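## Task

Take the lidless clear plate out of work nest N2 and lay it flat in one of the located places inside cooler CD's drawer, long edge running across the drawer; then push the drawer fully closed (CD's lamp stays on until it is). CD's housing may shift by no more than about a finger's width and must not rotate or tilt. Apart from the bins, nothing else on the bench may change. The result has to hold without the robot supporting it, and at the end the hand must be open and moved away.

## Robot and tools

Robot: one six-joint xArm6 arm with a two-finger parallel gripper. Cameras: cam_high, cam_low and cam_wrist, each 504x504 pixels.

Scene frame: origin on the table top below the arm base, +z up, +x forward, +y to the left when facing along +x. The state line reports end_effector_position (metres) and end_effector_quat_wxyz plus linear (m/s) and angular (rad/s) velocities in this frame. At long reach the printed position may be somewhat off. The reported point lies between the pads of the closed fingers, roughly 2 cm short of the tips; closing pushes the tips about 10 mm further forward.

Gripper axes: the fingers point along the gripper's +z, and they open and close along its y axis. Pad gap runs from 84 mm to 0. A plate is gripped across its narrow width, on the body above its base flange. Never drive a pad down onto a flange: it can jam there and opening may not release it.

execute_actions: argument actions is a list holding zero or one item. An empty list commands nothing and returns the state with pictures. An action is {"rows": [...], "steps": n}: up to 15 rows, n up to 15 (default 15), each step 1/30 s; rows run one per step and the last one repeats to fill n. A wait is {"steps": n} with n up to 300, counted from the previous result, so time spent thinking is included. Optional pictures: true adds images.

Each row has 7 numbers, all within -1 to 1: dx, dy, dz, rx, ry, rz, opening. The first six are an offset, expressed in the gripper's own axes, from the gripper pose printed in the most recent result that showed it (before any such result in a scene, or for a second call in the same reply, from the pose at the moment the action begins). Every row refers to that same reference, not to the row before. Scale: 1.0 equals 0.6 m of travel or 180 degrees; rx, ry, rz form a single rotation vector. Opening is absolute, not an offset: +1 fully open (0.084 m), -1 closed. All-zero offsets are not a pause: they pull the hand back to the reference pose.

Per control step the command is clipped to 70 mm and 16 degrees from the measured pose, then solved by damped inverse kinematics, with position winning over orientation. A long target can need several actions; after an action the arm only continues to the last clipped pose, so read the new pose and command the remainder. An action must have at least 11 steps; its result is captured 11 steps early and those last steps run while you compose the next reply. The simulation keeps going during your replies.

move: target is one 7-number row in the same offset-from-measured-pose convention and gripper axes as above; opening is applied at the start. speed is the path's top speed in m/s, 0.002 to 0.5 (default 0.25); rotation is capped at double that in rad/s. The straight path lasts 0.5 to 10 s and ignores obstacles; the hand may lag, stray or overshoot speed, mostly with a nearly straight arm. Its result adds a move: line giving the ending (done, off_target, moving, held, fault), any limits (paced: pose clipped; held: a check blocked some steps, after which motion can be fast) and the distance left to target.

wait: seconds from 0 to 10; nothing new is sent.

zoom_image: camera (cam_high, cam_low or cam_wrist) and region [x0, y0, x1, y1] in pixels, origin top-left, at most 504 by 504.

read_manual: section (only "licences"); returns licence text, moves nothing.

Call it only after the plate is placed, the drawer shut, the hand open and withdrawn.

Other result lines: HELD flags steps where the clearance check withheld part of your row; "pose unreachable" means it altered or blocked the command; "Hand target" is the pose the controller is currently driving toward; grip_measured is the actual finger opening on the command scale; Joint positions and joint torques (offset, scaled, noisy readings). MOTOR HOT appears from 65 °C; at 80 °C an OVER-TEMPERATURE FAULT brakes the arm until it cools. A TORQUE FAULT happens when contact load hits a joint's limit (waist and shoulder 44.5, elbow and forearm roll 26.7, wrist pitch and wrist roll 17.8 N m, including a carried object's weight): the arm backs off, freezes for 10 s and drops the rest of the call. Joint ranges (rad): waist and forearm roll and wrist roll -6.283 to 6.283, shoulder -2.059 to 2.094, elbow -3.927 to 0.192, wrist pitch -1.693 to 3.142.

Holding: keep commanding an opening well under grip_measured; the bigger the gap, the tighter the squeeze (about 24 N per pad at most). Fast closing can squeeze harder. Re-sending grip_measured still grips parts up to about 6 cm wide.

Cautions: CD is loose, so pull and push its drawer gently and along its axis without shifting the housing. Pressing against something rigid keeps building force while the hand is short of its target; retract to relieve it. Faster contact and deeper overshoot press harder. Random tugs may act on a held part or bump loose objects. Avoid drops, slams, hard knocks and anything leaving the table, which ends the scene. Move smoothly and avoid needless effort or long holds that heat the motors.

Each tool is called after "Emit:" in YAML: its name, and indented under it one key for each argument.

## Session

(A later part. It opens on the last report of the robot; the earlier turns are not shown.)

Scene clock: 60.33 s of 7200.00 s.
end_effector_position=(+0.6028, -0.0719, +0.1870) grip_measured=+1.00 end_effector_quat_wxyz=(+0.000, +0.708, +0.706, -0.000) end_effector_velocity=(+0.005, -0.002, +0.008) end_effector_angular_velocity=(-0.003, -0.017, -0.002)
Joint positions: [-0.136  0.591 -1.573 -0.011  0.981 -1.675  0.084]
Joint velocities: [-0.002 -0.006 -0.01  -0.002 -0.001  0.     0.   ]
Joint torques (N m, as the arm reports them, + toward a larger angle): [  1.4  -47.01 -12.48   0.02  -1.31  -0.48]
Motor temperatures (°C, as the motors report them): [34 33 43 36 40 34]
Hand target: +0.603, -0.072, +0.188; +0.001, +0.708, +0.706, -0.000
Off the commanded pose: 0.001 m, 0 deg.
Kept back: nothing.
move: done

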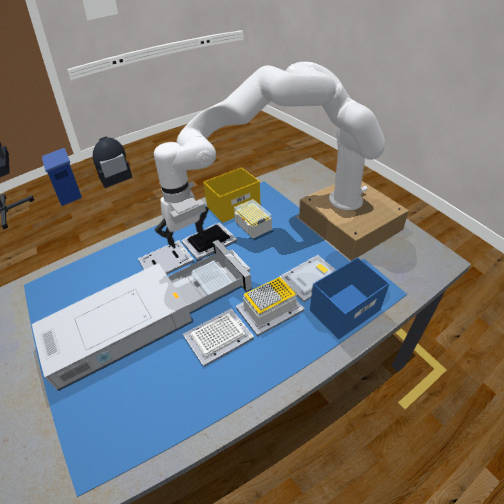

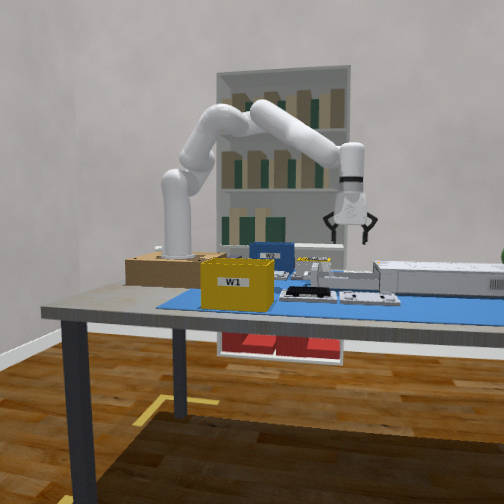

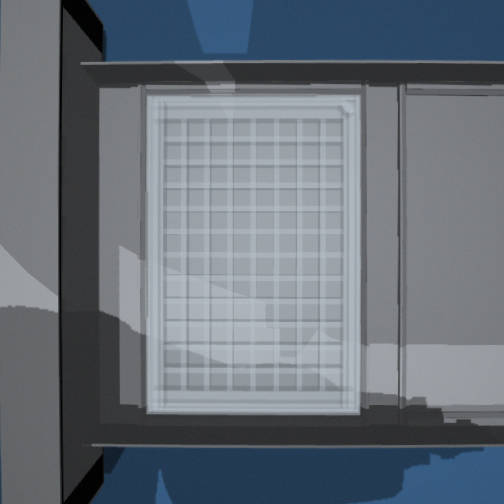

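Emit:
move:
  target: [0.11,-0.29,0.075,0,0,0,-1]
  speed: 0.25

Emit:
move:
  target: [0,0,0.128,0,0,0,-1]
  speed: 0.15

Emit:
zoom_image:
  camera: "cam_low"
  region: [280, 220, 400, 310]

Emit:
zoom_image:
  camera: "cam_high"
  region: [150, 200, 300, 320]

Scene clock: 65.60 s of 7200.00 s.
end_effector_position=(+0.4295, -0.0067, +0.1423) grip_measured=-1.00 end_effector_quat_wxyz=(+0.001, +0.709, +0.705, -0.000) end_effector_velocity=(-0.005, +0.000, -0.003) end_effector_angular_velocity=(-0.000, +0.007, -0.001)
Joint positions: [-0.033  0.15  -0.753 -0.018  0.603 -1.563  0.   ]
Joint velocities: [ 0.001 -0.003  0.014 -0.001 -0.004  0.003  0.   ]
Joint torques (N m, as the arm reports them, + toward a larger angle): [  0.46 -30.92  -9.54   0.12  -1.69  -0.09]
Motor temperatures (°C, as the motors report them): [34 33 43 36 41 34]
Hand target: +0.429, -0.007, +0.142; +0.001, +0.709, +0.706, -0.001
Off the commanded pose: 0.002 m, 0 deg.
Kept back: nothing.
After step 90, 1.03 s passed at rest.
move: done

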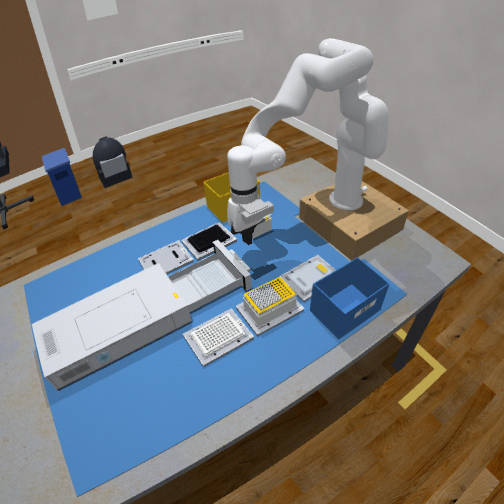

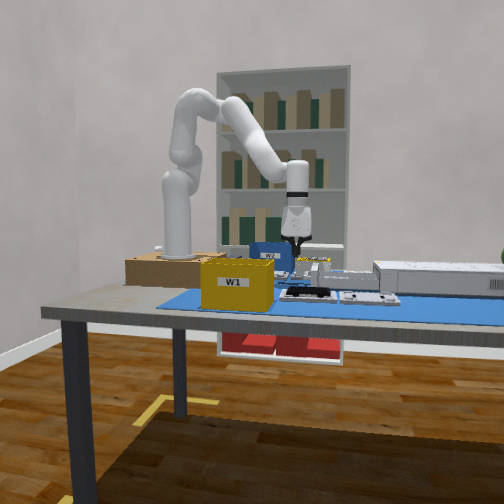

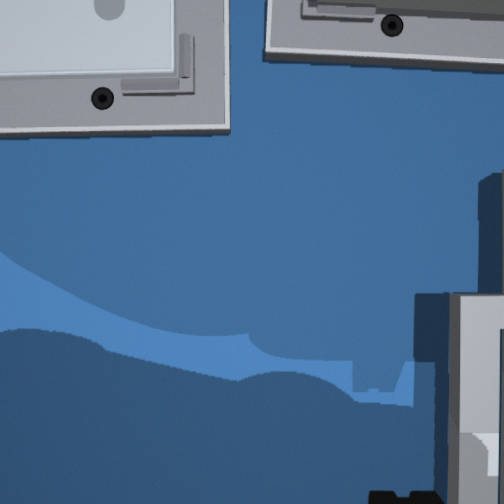

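Scene clock: 66.57 s of 7200.00 s.
end_effector_position=(+0.4300, -0.0072, +0.0659) grip_measured=-1.00 end_effector_quat_wxyz=(+0.002, +0.709, +0.705, -0.000) end_effector_velocity=(-0.003, -0.000, -0.002) end_effector_angular_velocity=(+0.000, +0.006, -0.003)
Joint positions: [-0.037  0.367 -0.756 -0.028  0.387 -1.555  0.   ]
Joint velocities: [-0.     0.003  0.004  0.001 -0.     0.002  0.   ]
Joint torques (N m, as the arm reports them, + toward a larger angle): [  1.66 -33.85  -8.     0.15  -1.55   0.02]
Motor temperatures (°C, as the motors report them): [34 33 43 36 41 34]
Hand target: +0.430, -0.007, +0.065; +0.001, +0.709, +0.705, -0.001
Off the commanded pose: 0.001 m, 0 deg.
Kept back: nothing.
move: done

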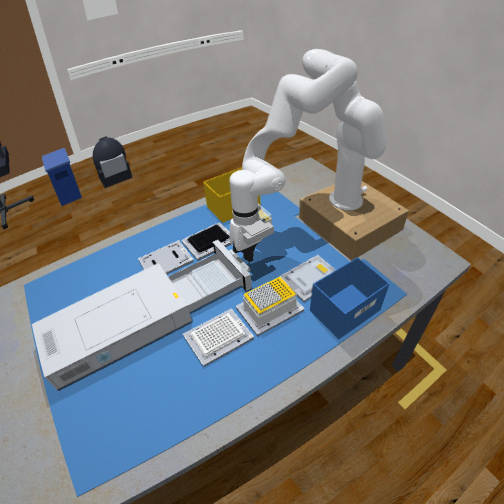

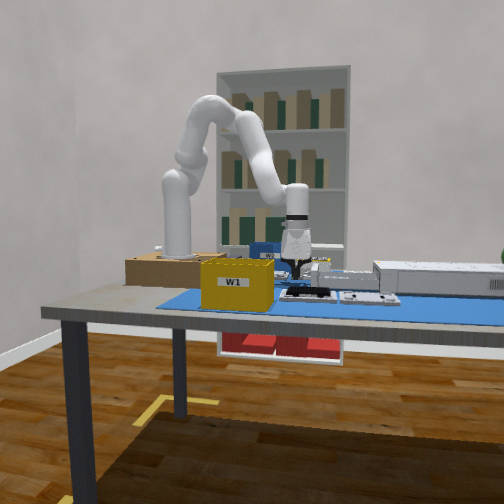

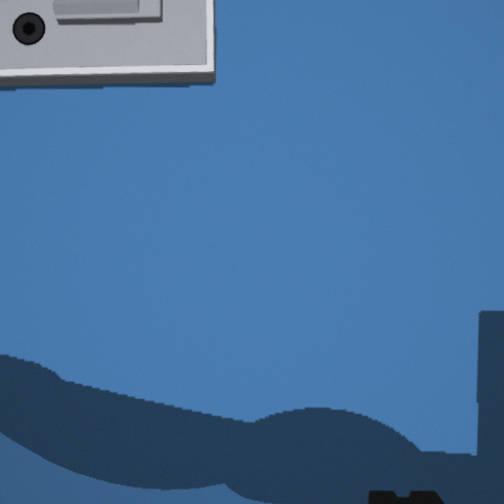

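Region (280, 220, 400, 310) of cam_low's 504x504 image, scaled by 4.200, with more detail than that image has; it fills the top 378 rows of this view, and the rest is white.

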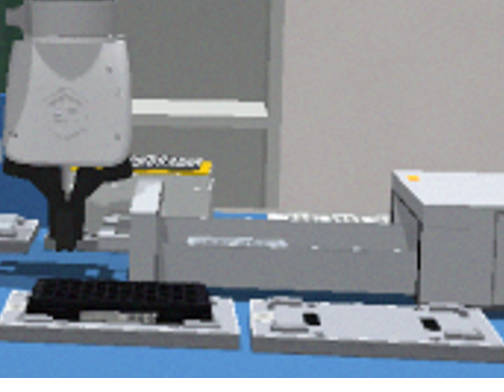

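Region (150, 200, 300, 320) of cam_high's 504x504 image, scaled by 3.360, with more detail than that image has; it fills the top 403 rows of this view, and the rest is white.

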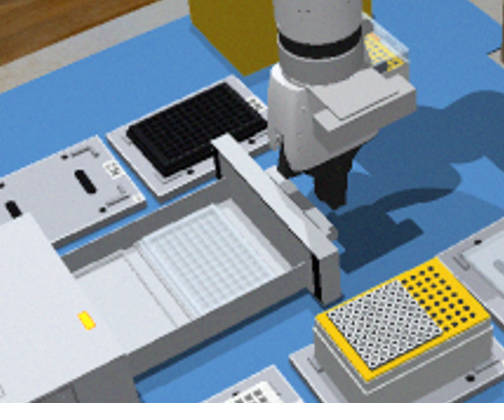

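Emit:
move:
  target: [0,0.008,-0.016,0,0,0,-1]
  speed: 0.05

Emit:
move:
  target: [0,0.25,0,0,0,0,-1]
  speed: 0.06

Emit:
zoom_image:
  camera: "cam_low"
  region: [310, 220, 430, 310]

Scene clock: 68.33 s of 7200.00 s.
end_effector_position=(+0.4347, -0.0071, +0.0754) grip_measured=-1.00 end_effector_quat_wxyz=(+0.002, +0.709, +0.705, -0.000) end_effector_velocity=(-0.002, -0.000, -0.001) end_effector_angular_velocity=(+0.000, +0.005, -0.001)
Joint positions: [-0.036  0.349 -0.77  -0.026  0.42  -1.557  0.   ]
Joint velocities: [-0.     0.001  0.002  0.001  0.003  0.     0.   ]
Joint torques (N m, as the arm reports them, + toward a larger angle): [  0.95 -33.51  -8.66   0.56  -1.44   0.01]
Motor temperatures (°C, as the motors report them): [34 33 43 36 41 34]
Hand target: +0.435, -0.007, +0.075; +0.002, +0.709, +0.705, -0.000
Off the commanded pose: 0.000 m, 0 deg.
Kept back: nothing.
move: done

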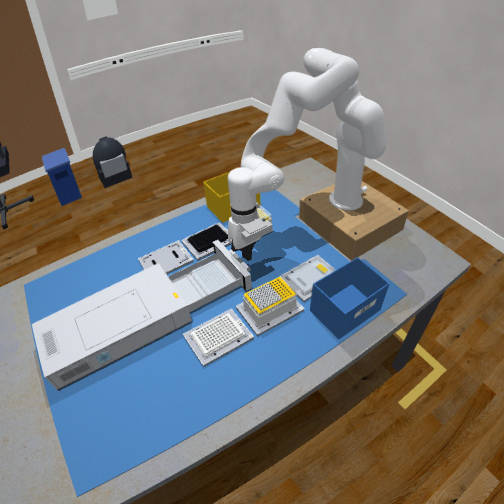

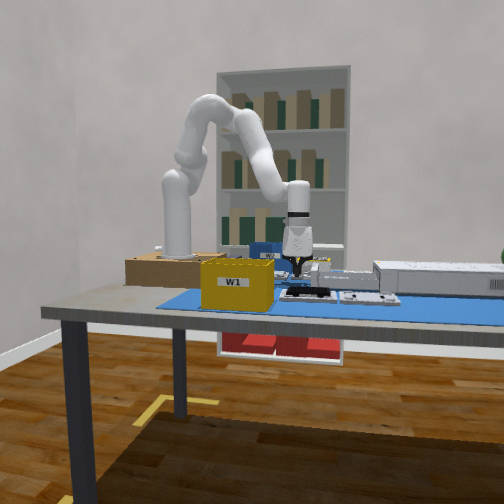

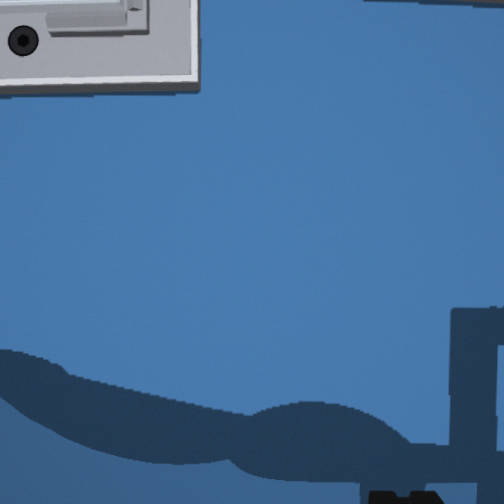

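Scene clock: 71.17 s of 7200.00 s.
end_effector_position=(+0.5845, -0.0067, +0.0757) grip_measured=-1.00 end_effector_quat_wxyz=(+0.001, +0.709, +0.705, +0.000) end_effector_velocity=(-0.000, -0.000, -0.001) end_effector_angular_velocity=(-0.001, +0.003, +0.002)
Joint positions: [-0.031  0.717 -1.421 -0.015  0.703 -1.564  0.   ]
Joint velocities: [ 0.     0.003 -0.004 -0.001  0.004 -0.001  0.   ]
Joint torques (N m, as the arm reports them, + toward a larger angle): [  1.17 -47.02 -11.21  -0.27  -2.     0.28]
Motor temperatures (°C, as the motors report them): [34 33 43 36 41 34]
Hand target: +0.585, -0.007, +0.076; +0.001, +0.709, +0.705, +0.000
Off the commanded pose: 0.001 m, 0 deg.
Kept back: nothing.
move: done

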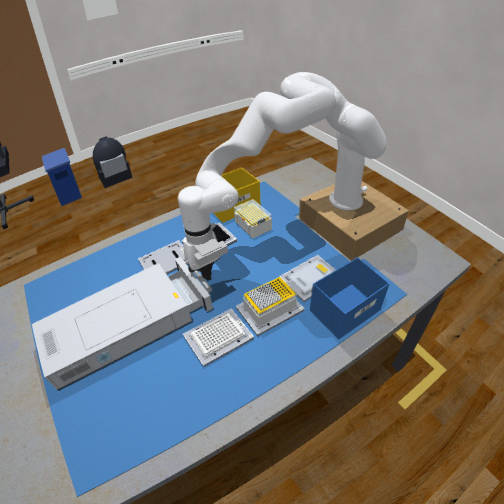

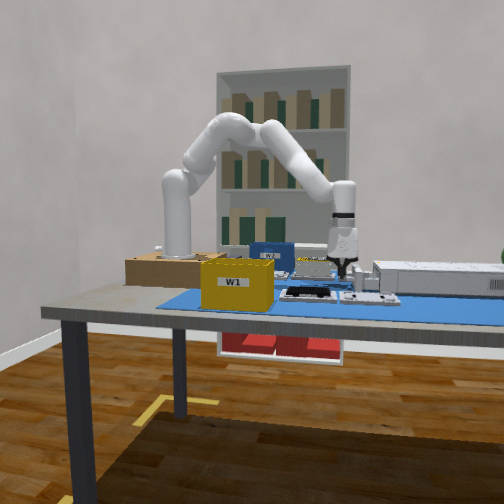

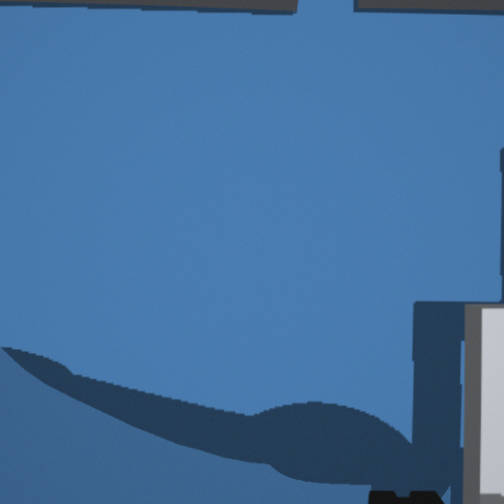

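Region (310, 220, 430, 310) of cam_low's 504x504 image, scaled by 4.200, with more detail than that image has; it fills the top 378 rows of this view, and the rest is white.

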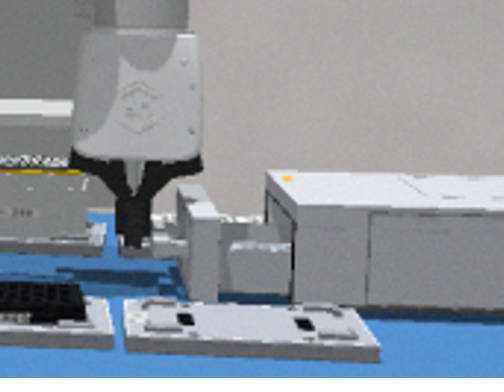

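Emit:
move:
  target: [0,0.062,0,0,0,0,-1]
  speed: 0.03

Emit:
zoom_image:
  camera: "cam_low"
  region: [310, 220, 430, 310]

Scene clock: 73.03 s of 7200.00 s.
end_effector_position=(+0.6216, -0.0066, +0.0758) grip_measured=-1.00 end_effector_quat_wxyz=(+0.001, +0.709, +0.706, +0.000) end_effector_velocity=(-0.000, +0.000, -0.001) end_effector_angular_velocity=(-0.001, +0.003, +0.004)
Joint positions: [-0.03   0.83  -1.627 -0.013  0.796 -1.565  0.   ]
Joint velocities: [ 0.001  0.003 -0.003 -0.001  0.003 -0.003  0.   ]
Joint torques (N m, as the arm reports them, + toward a larger angle): [  0.81 -49.87 -12.18  -0.08  -1.64  -0.1 ]
Motor temperatures (°C, as the motors report them): [34 33 43 36 41 34]
Hand target: +0.622, -0.007, +0.076; +0.001, +0.709, +0.706, +0.000
Off the commanded pose: 0.000 m, 0 deg.
Kept back: nothing.
move: done

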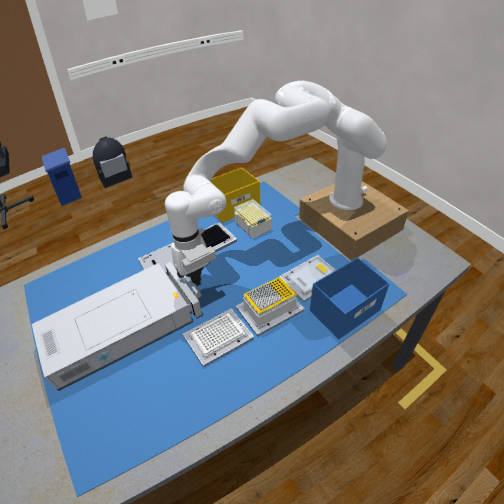

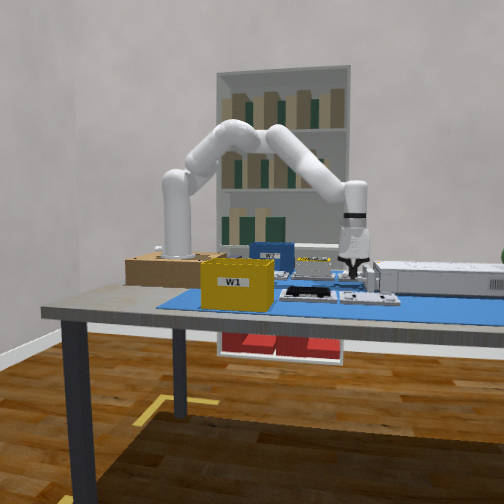

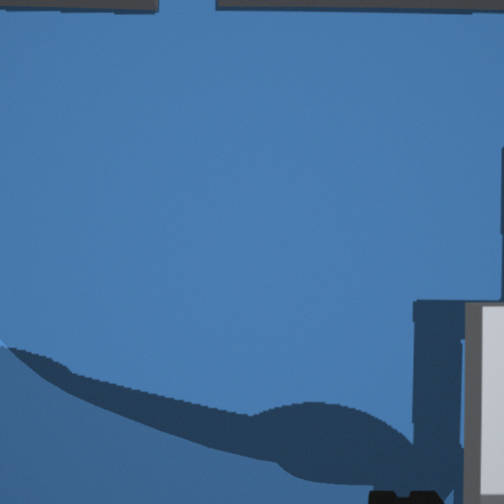

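Region (310, 220, 430, 310) of cam_low's 504x504 image, scaled by 4.200, with more detail than that image has; it fills the top 378 rows of this view, and the rest is white.

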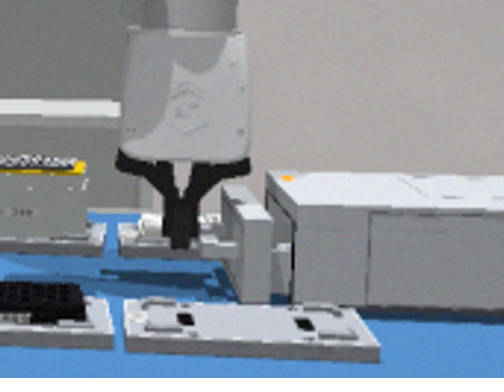

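Emit:
move:
  target: [0,0.022,0,0,0,0,-1]
  speed: 0.015

Emit:
zoom_image:
  camera: "cam_low"
  region: [310, 220, 430, 310]

Scene clock: 74.50 s of 7200.00 s.
end_effector_position=(+0.6347, -0.0066, +0.0758) grip_measured=-1.00 end_effector_quat_wxyz=(+0.001, +0.709, +0.706, +0.000) end_effector_velocity=(+0.001, +0.001, +0.001) end_effector_angular_velocity=(-0.000, -0.000, +0.001)
Joint positions: [-0.029  0.875 -1.709 -0.013  0.832 -1.566  0.   ]
Joint velocities: [ 0.001  0.001 -0.006  0.     0.004  0.     0.   ]
Joint torques (N m, as the arm reports them, + toward a larger angle): [  1.19 -51.49 -11.95  -0.25  -1.92   0.  ]
Motor temperatures (°C, as the motors report them): [34 33 43 36 41 34]
Hand target: +0.635, -0.007, +0.076; +0.001, +0.709, +0.706, +0.000
Off the commanded pose: 0.000 m, 0 deg.
Kept back: nothing.
move: done

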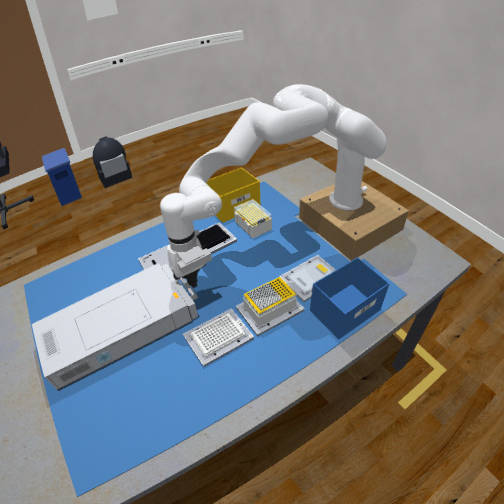

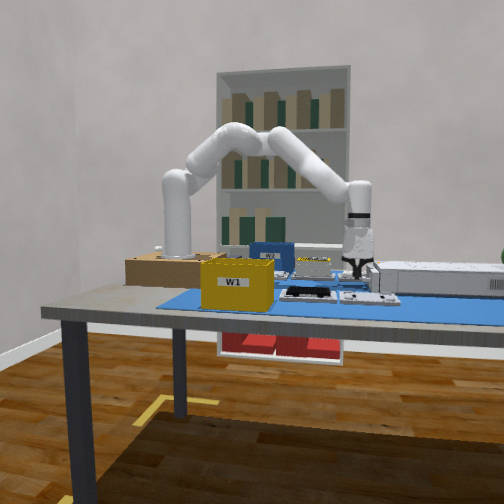

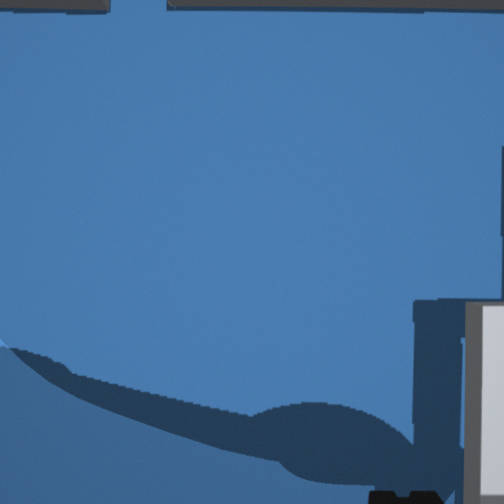

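Region (310, 220, 430, 310) of cam_low's 504x504 image, scaled by 4.200, with more detail than that image has; it fills the top 378 rows of this view, and the rest is white.

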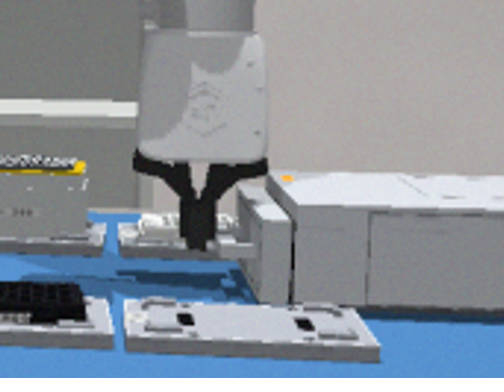

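Emit:
move:
  target: [0,0.007,0,0,0,0,-1]
  speed: 0.008

Emit:
zoom_image:
  camera: "cam_low"
  region: [310, 220, 430, 310]

Scene clock: 75.87 s of 7200.00 s.
end_effector_position=(+0.6384, -0.0066, +0.0754) grip_measured=-1.00 end_effector_quat_wxyz=(+0.001, +0.709, +0.706, -0.000) end_effector_velocity=(+0.001, -0.000, +0.000) end_effector_angular_velocity=(+0.001, -0.000, -0.001)
Joint positions: [-0.029  0.89  -1.735 -0.013  0.845 -1.566  0.   ]
Joint velocities: [-0.001  0.001 -0.003  0.001  0.002 -0.001  0.   ]
Joint torques (N m, as the arm reports them, + toward a larger angle): [  1.6  -51.5  -12.78  -0.15  -1.89  -0.36]
Motor temperatures (°C, as the motors report them): [34 33 43 36 41 34]
Hand target: +0.639, -0.007, +0.076; +0.001, +0.709, +0.706, +0.000
Off the commanded pose: 0.001 m, 0 deg.
Kept back: nothing.
move: done

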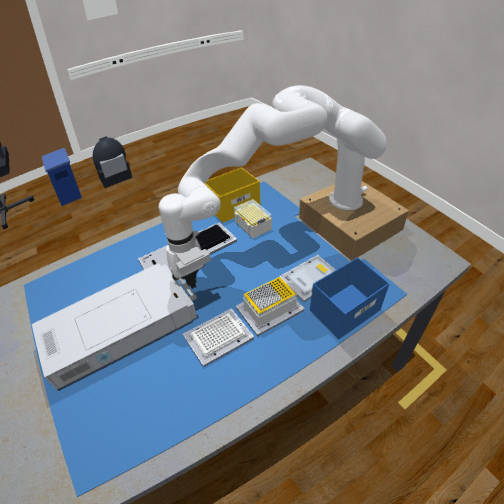

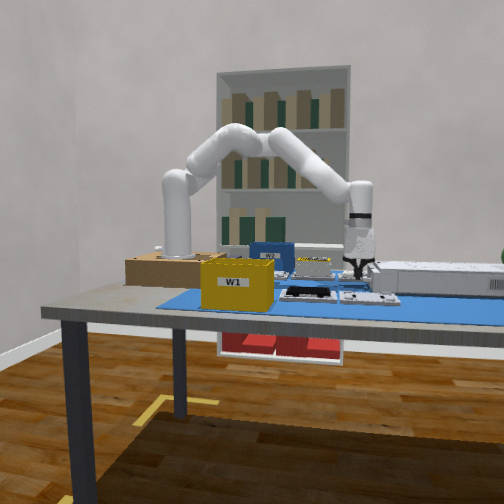

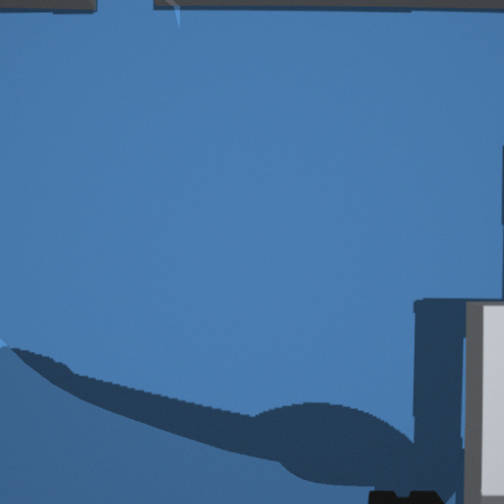

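Region (310, 220, 430, 310) of cam_low's 504x504 image, scaled by 4.200, with more detail than that image has; it fills the top 378 rows of this view, and the rest is white.

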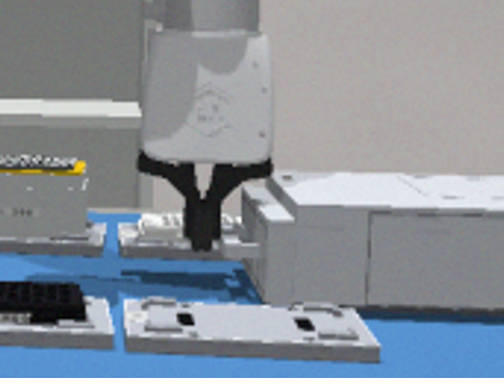

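Emit:
move:
  target: [0,-0.04,-0.25,0,0,0,-1]
  speed: 0.2

Emit:
zoom_image:
  camera: "cam_high"
  region: [130, 240, 250, 340]

Emit:
zoom_image:
  camera: "cam_low"
  region: [340, 240, 420, 310]

Scene clock: 77.60 s of 7200.00 s.
end_effector_position=(+0.6140, -0.0059, +0.2246) grip_measured=-1.00 end_effector_quat_wxyz=(-0.000, +0.708, +0.706, -0.001) end_effector_velocity=(+0.005, -0.000, +0.010) end_effector_angular_velocity=(-0.001, -0.021, -0.000)
Joint positions: [-0.026  0.575 -1.658 -0.01   1.085 -1.567  0.   ]
Joint velocities: [-0.    -0.01  -0.01  -0.001 -0.001  0.001  0.   ]
Joint torques (N m, as the arm reports them, + toward a larger angle): [  1.47 -46.69 -12.29  -0.13  -1.2    0.14]
Motor temperatures (°C, as the motors report them): [34 33 43 36 41 34]
Hand target: +0.614, -0.006, +0.225; +0.000, +0.708, +0.706, -0.000
Off the commanded pose: 0.001 m, 0 deg.
Kept back: nothing.
move: done

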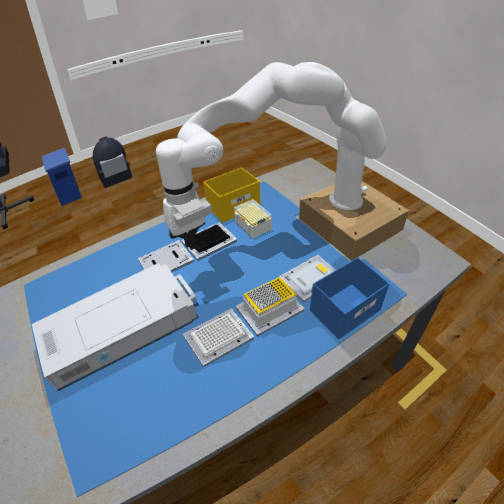

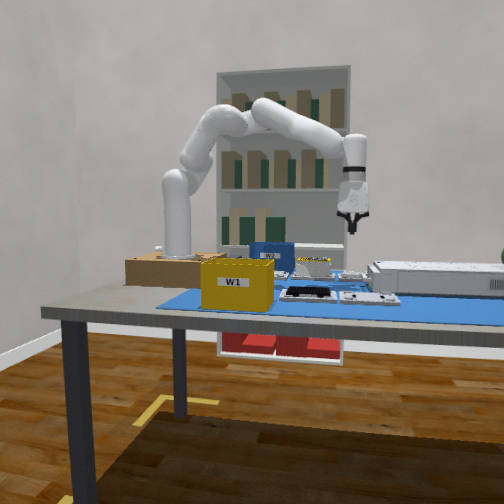

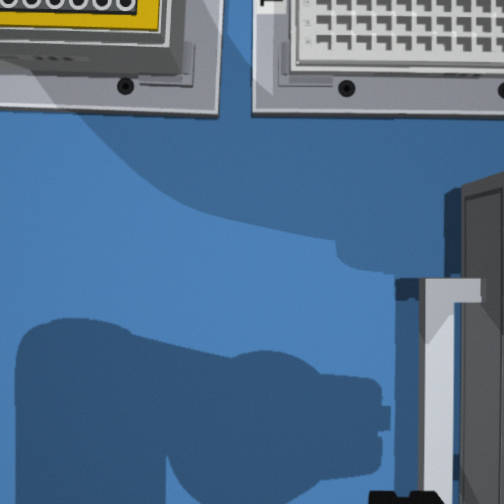

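Region (130, 240, 250, 340) of cam_high's 504x504 image, scaled by 4.200, with more detail than that image has.

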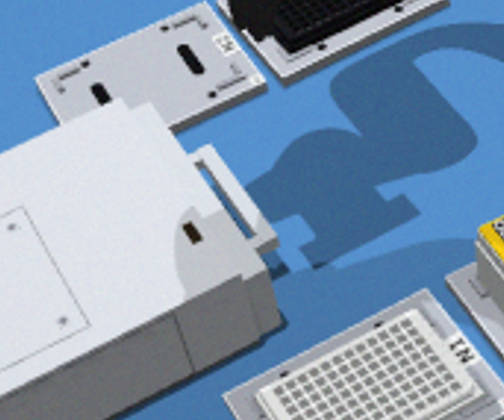

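Region (340, 240, 420, 310) of cam_low's 504x504 image, scaled by 6.300, with more detail than that image has; it fills the top 441 rows of this view, and the rest is white.

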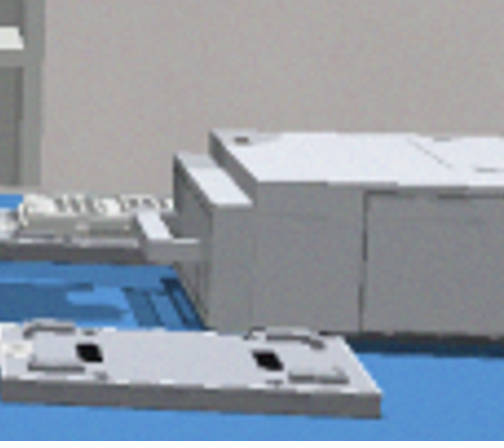

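The lamp is off, the drawer is flush, and the hand is clear.

Emit:
finished_scene:
  scene: 1

The scene is finished: the task was done.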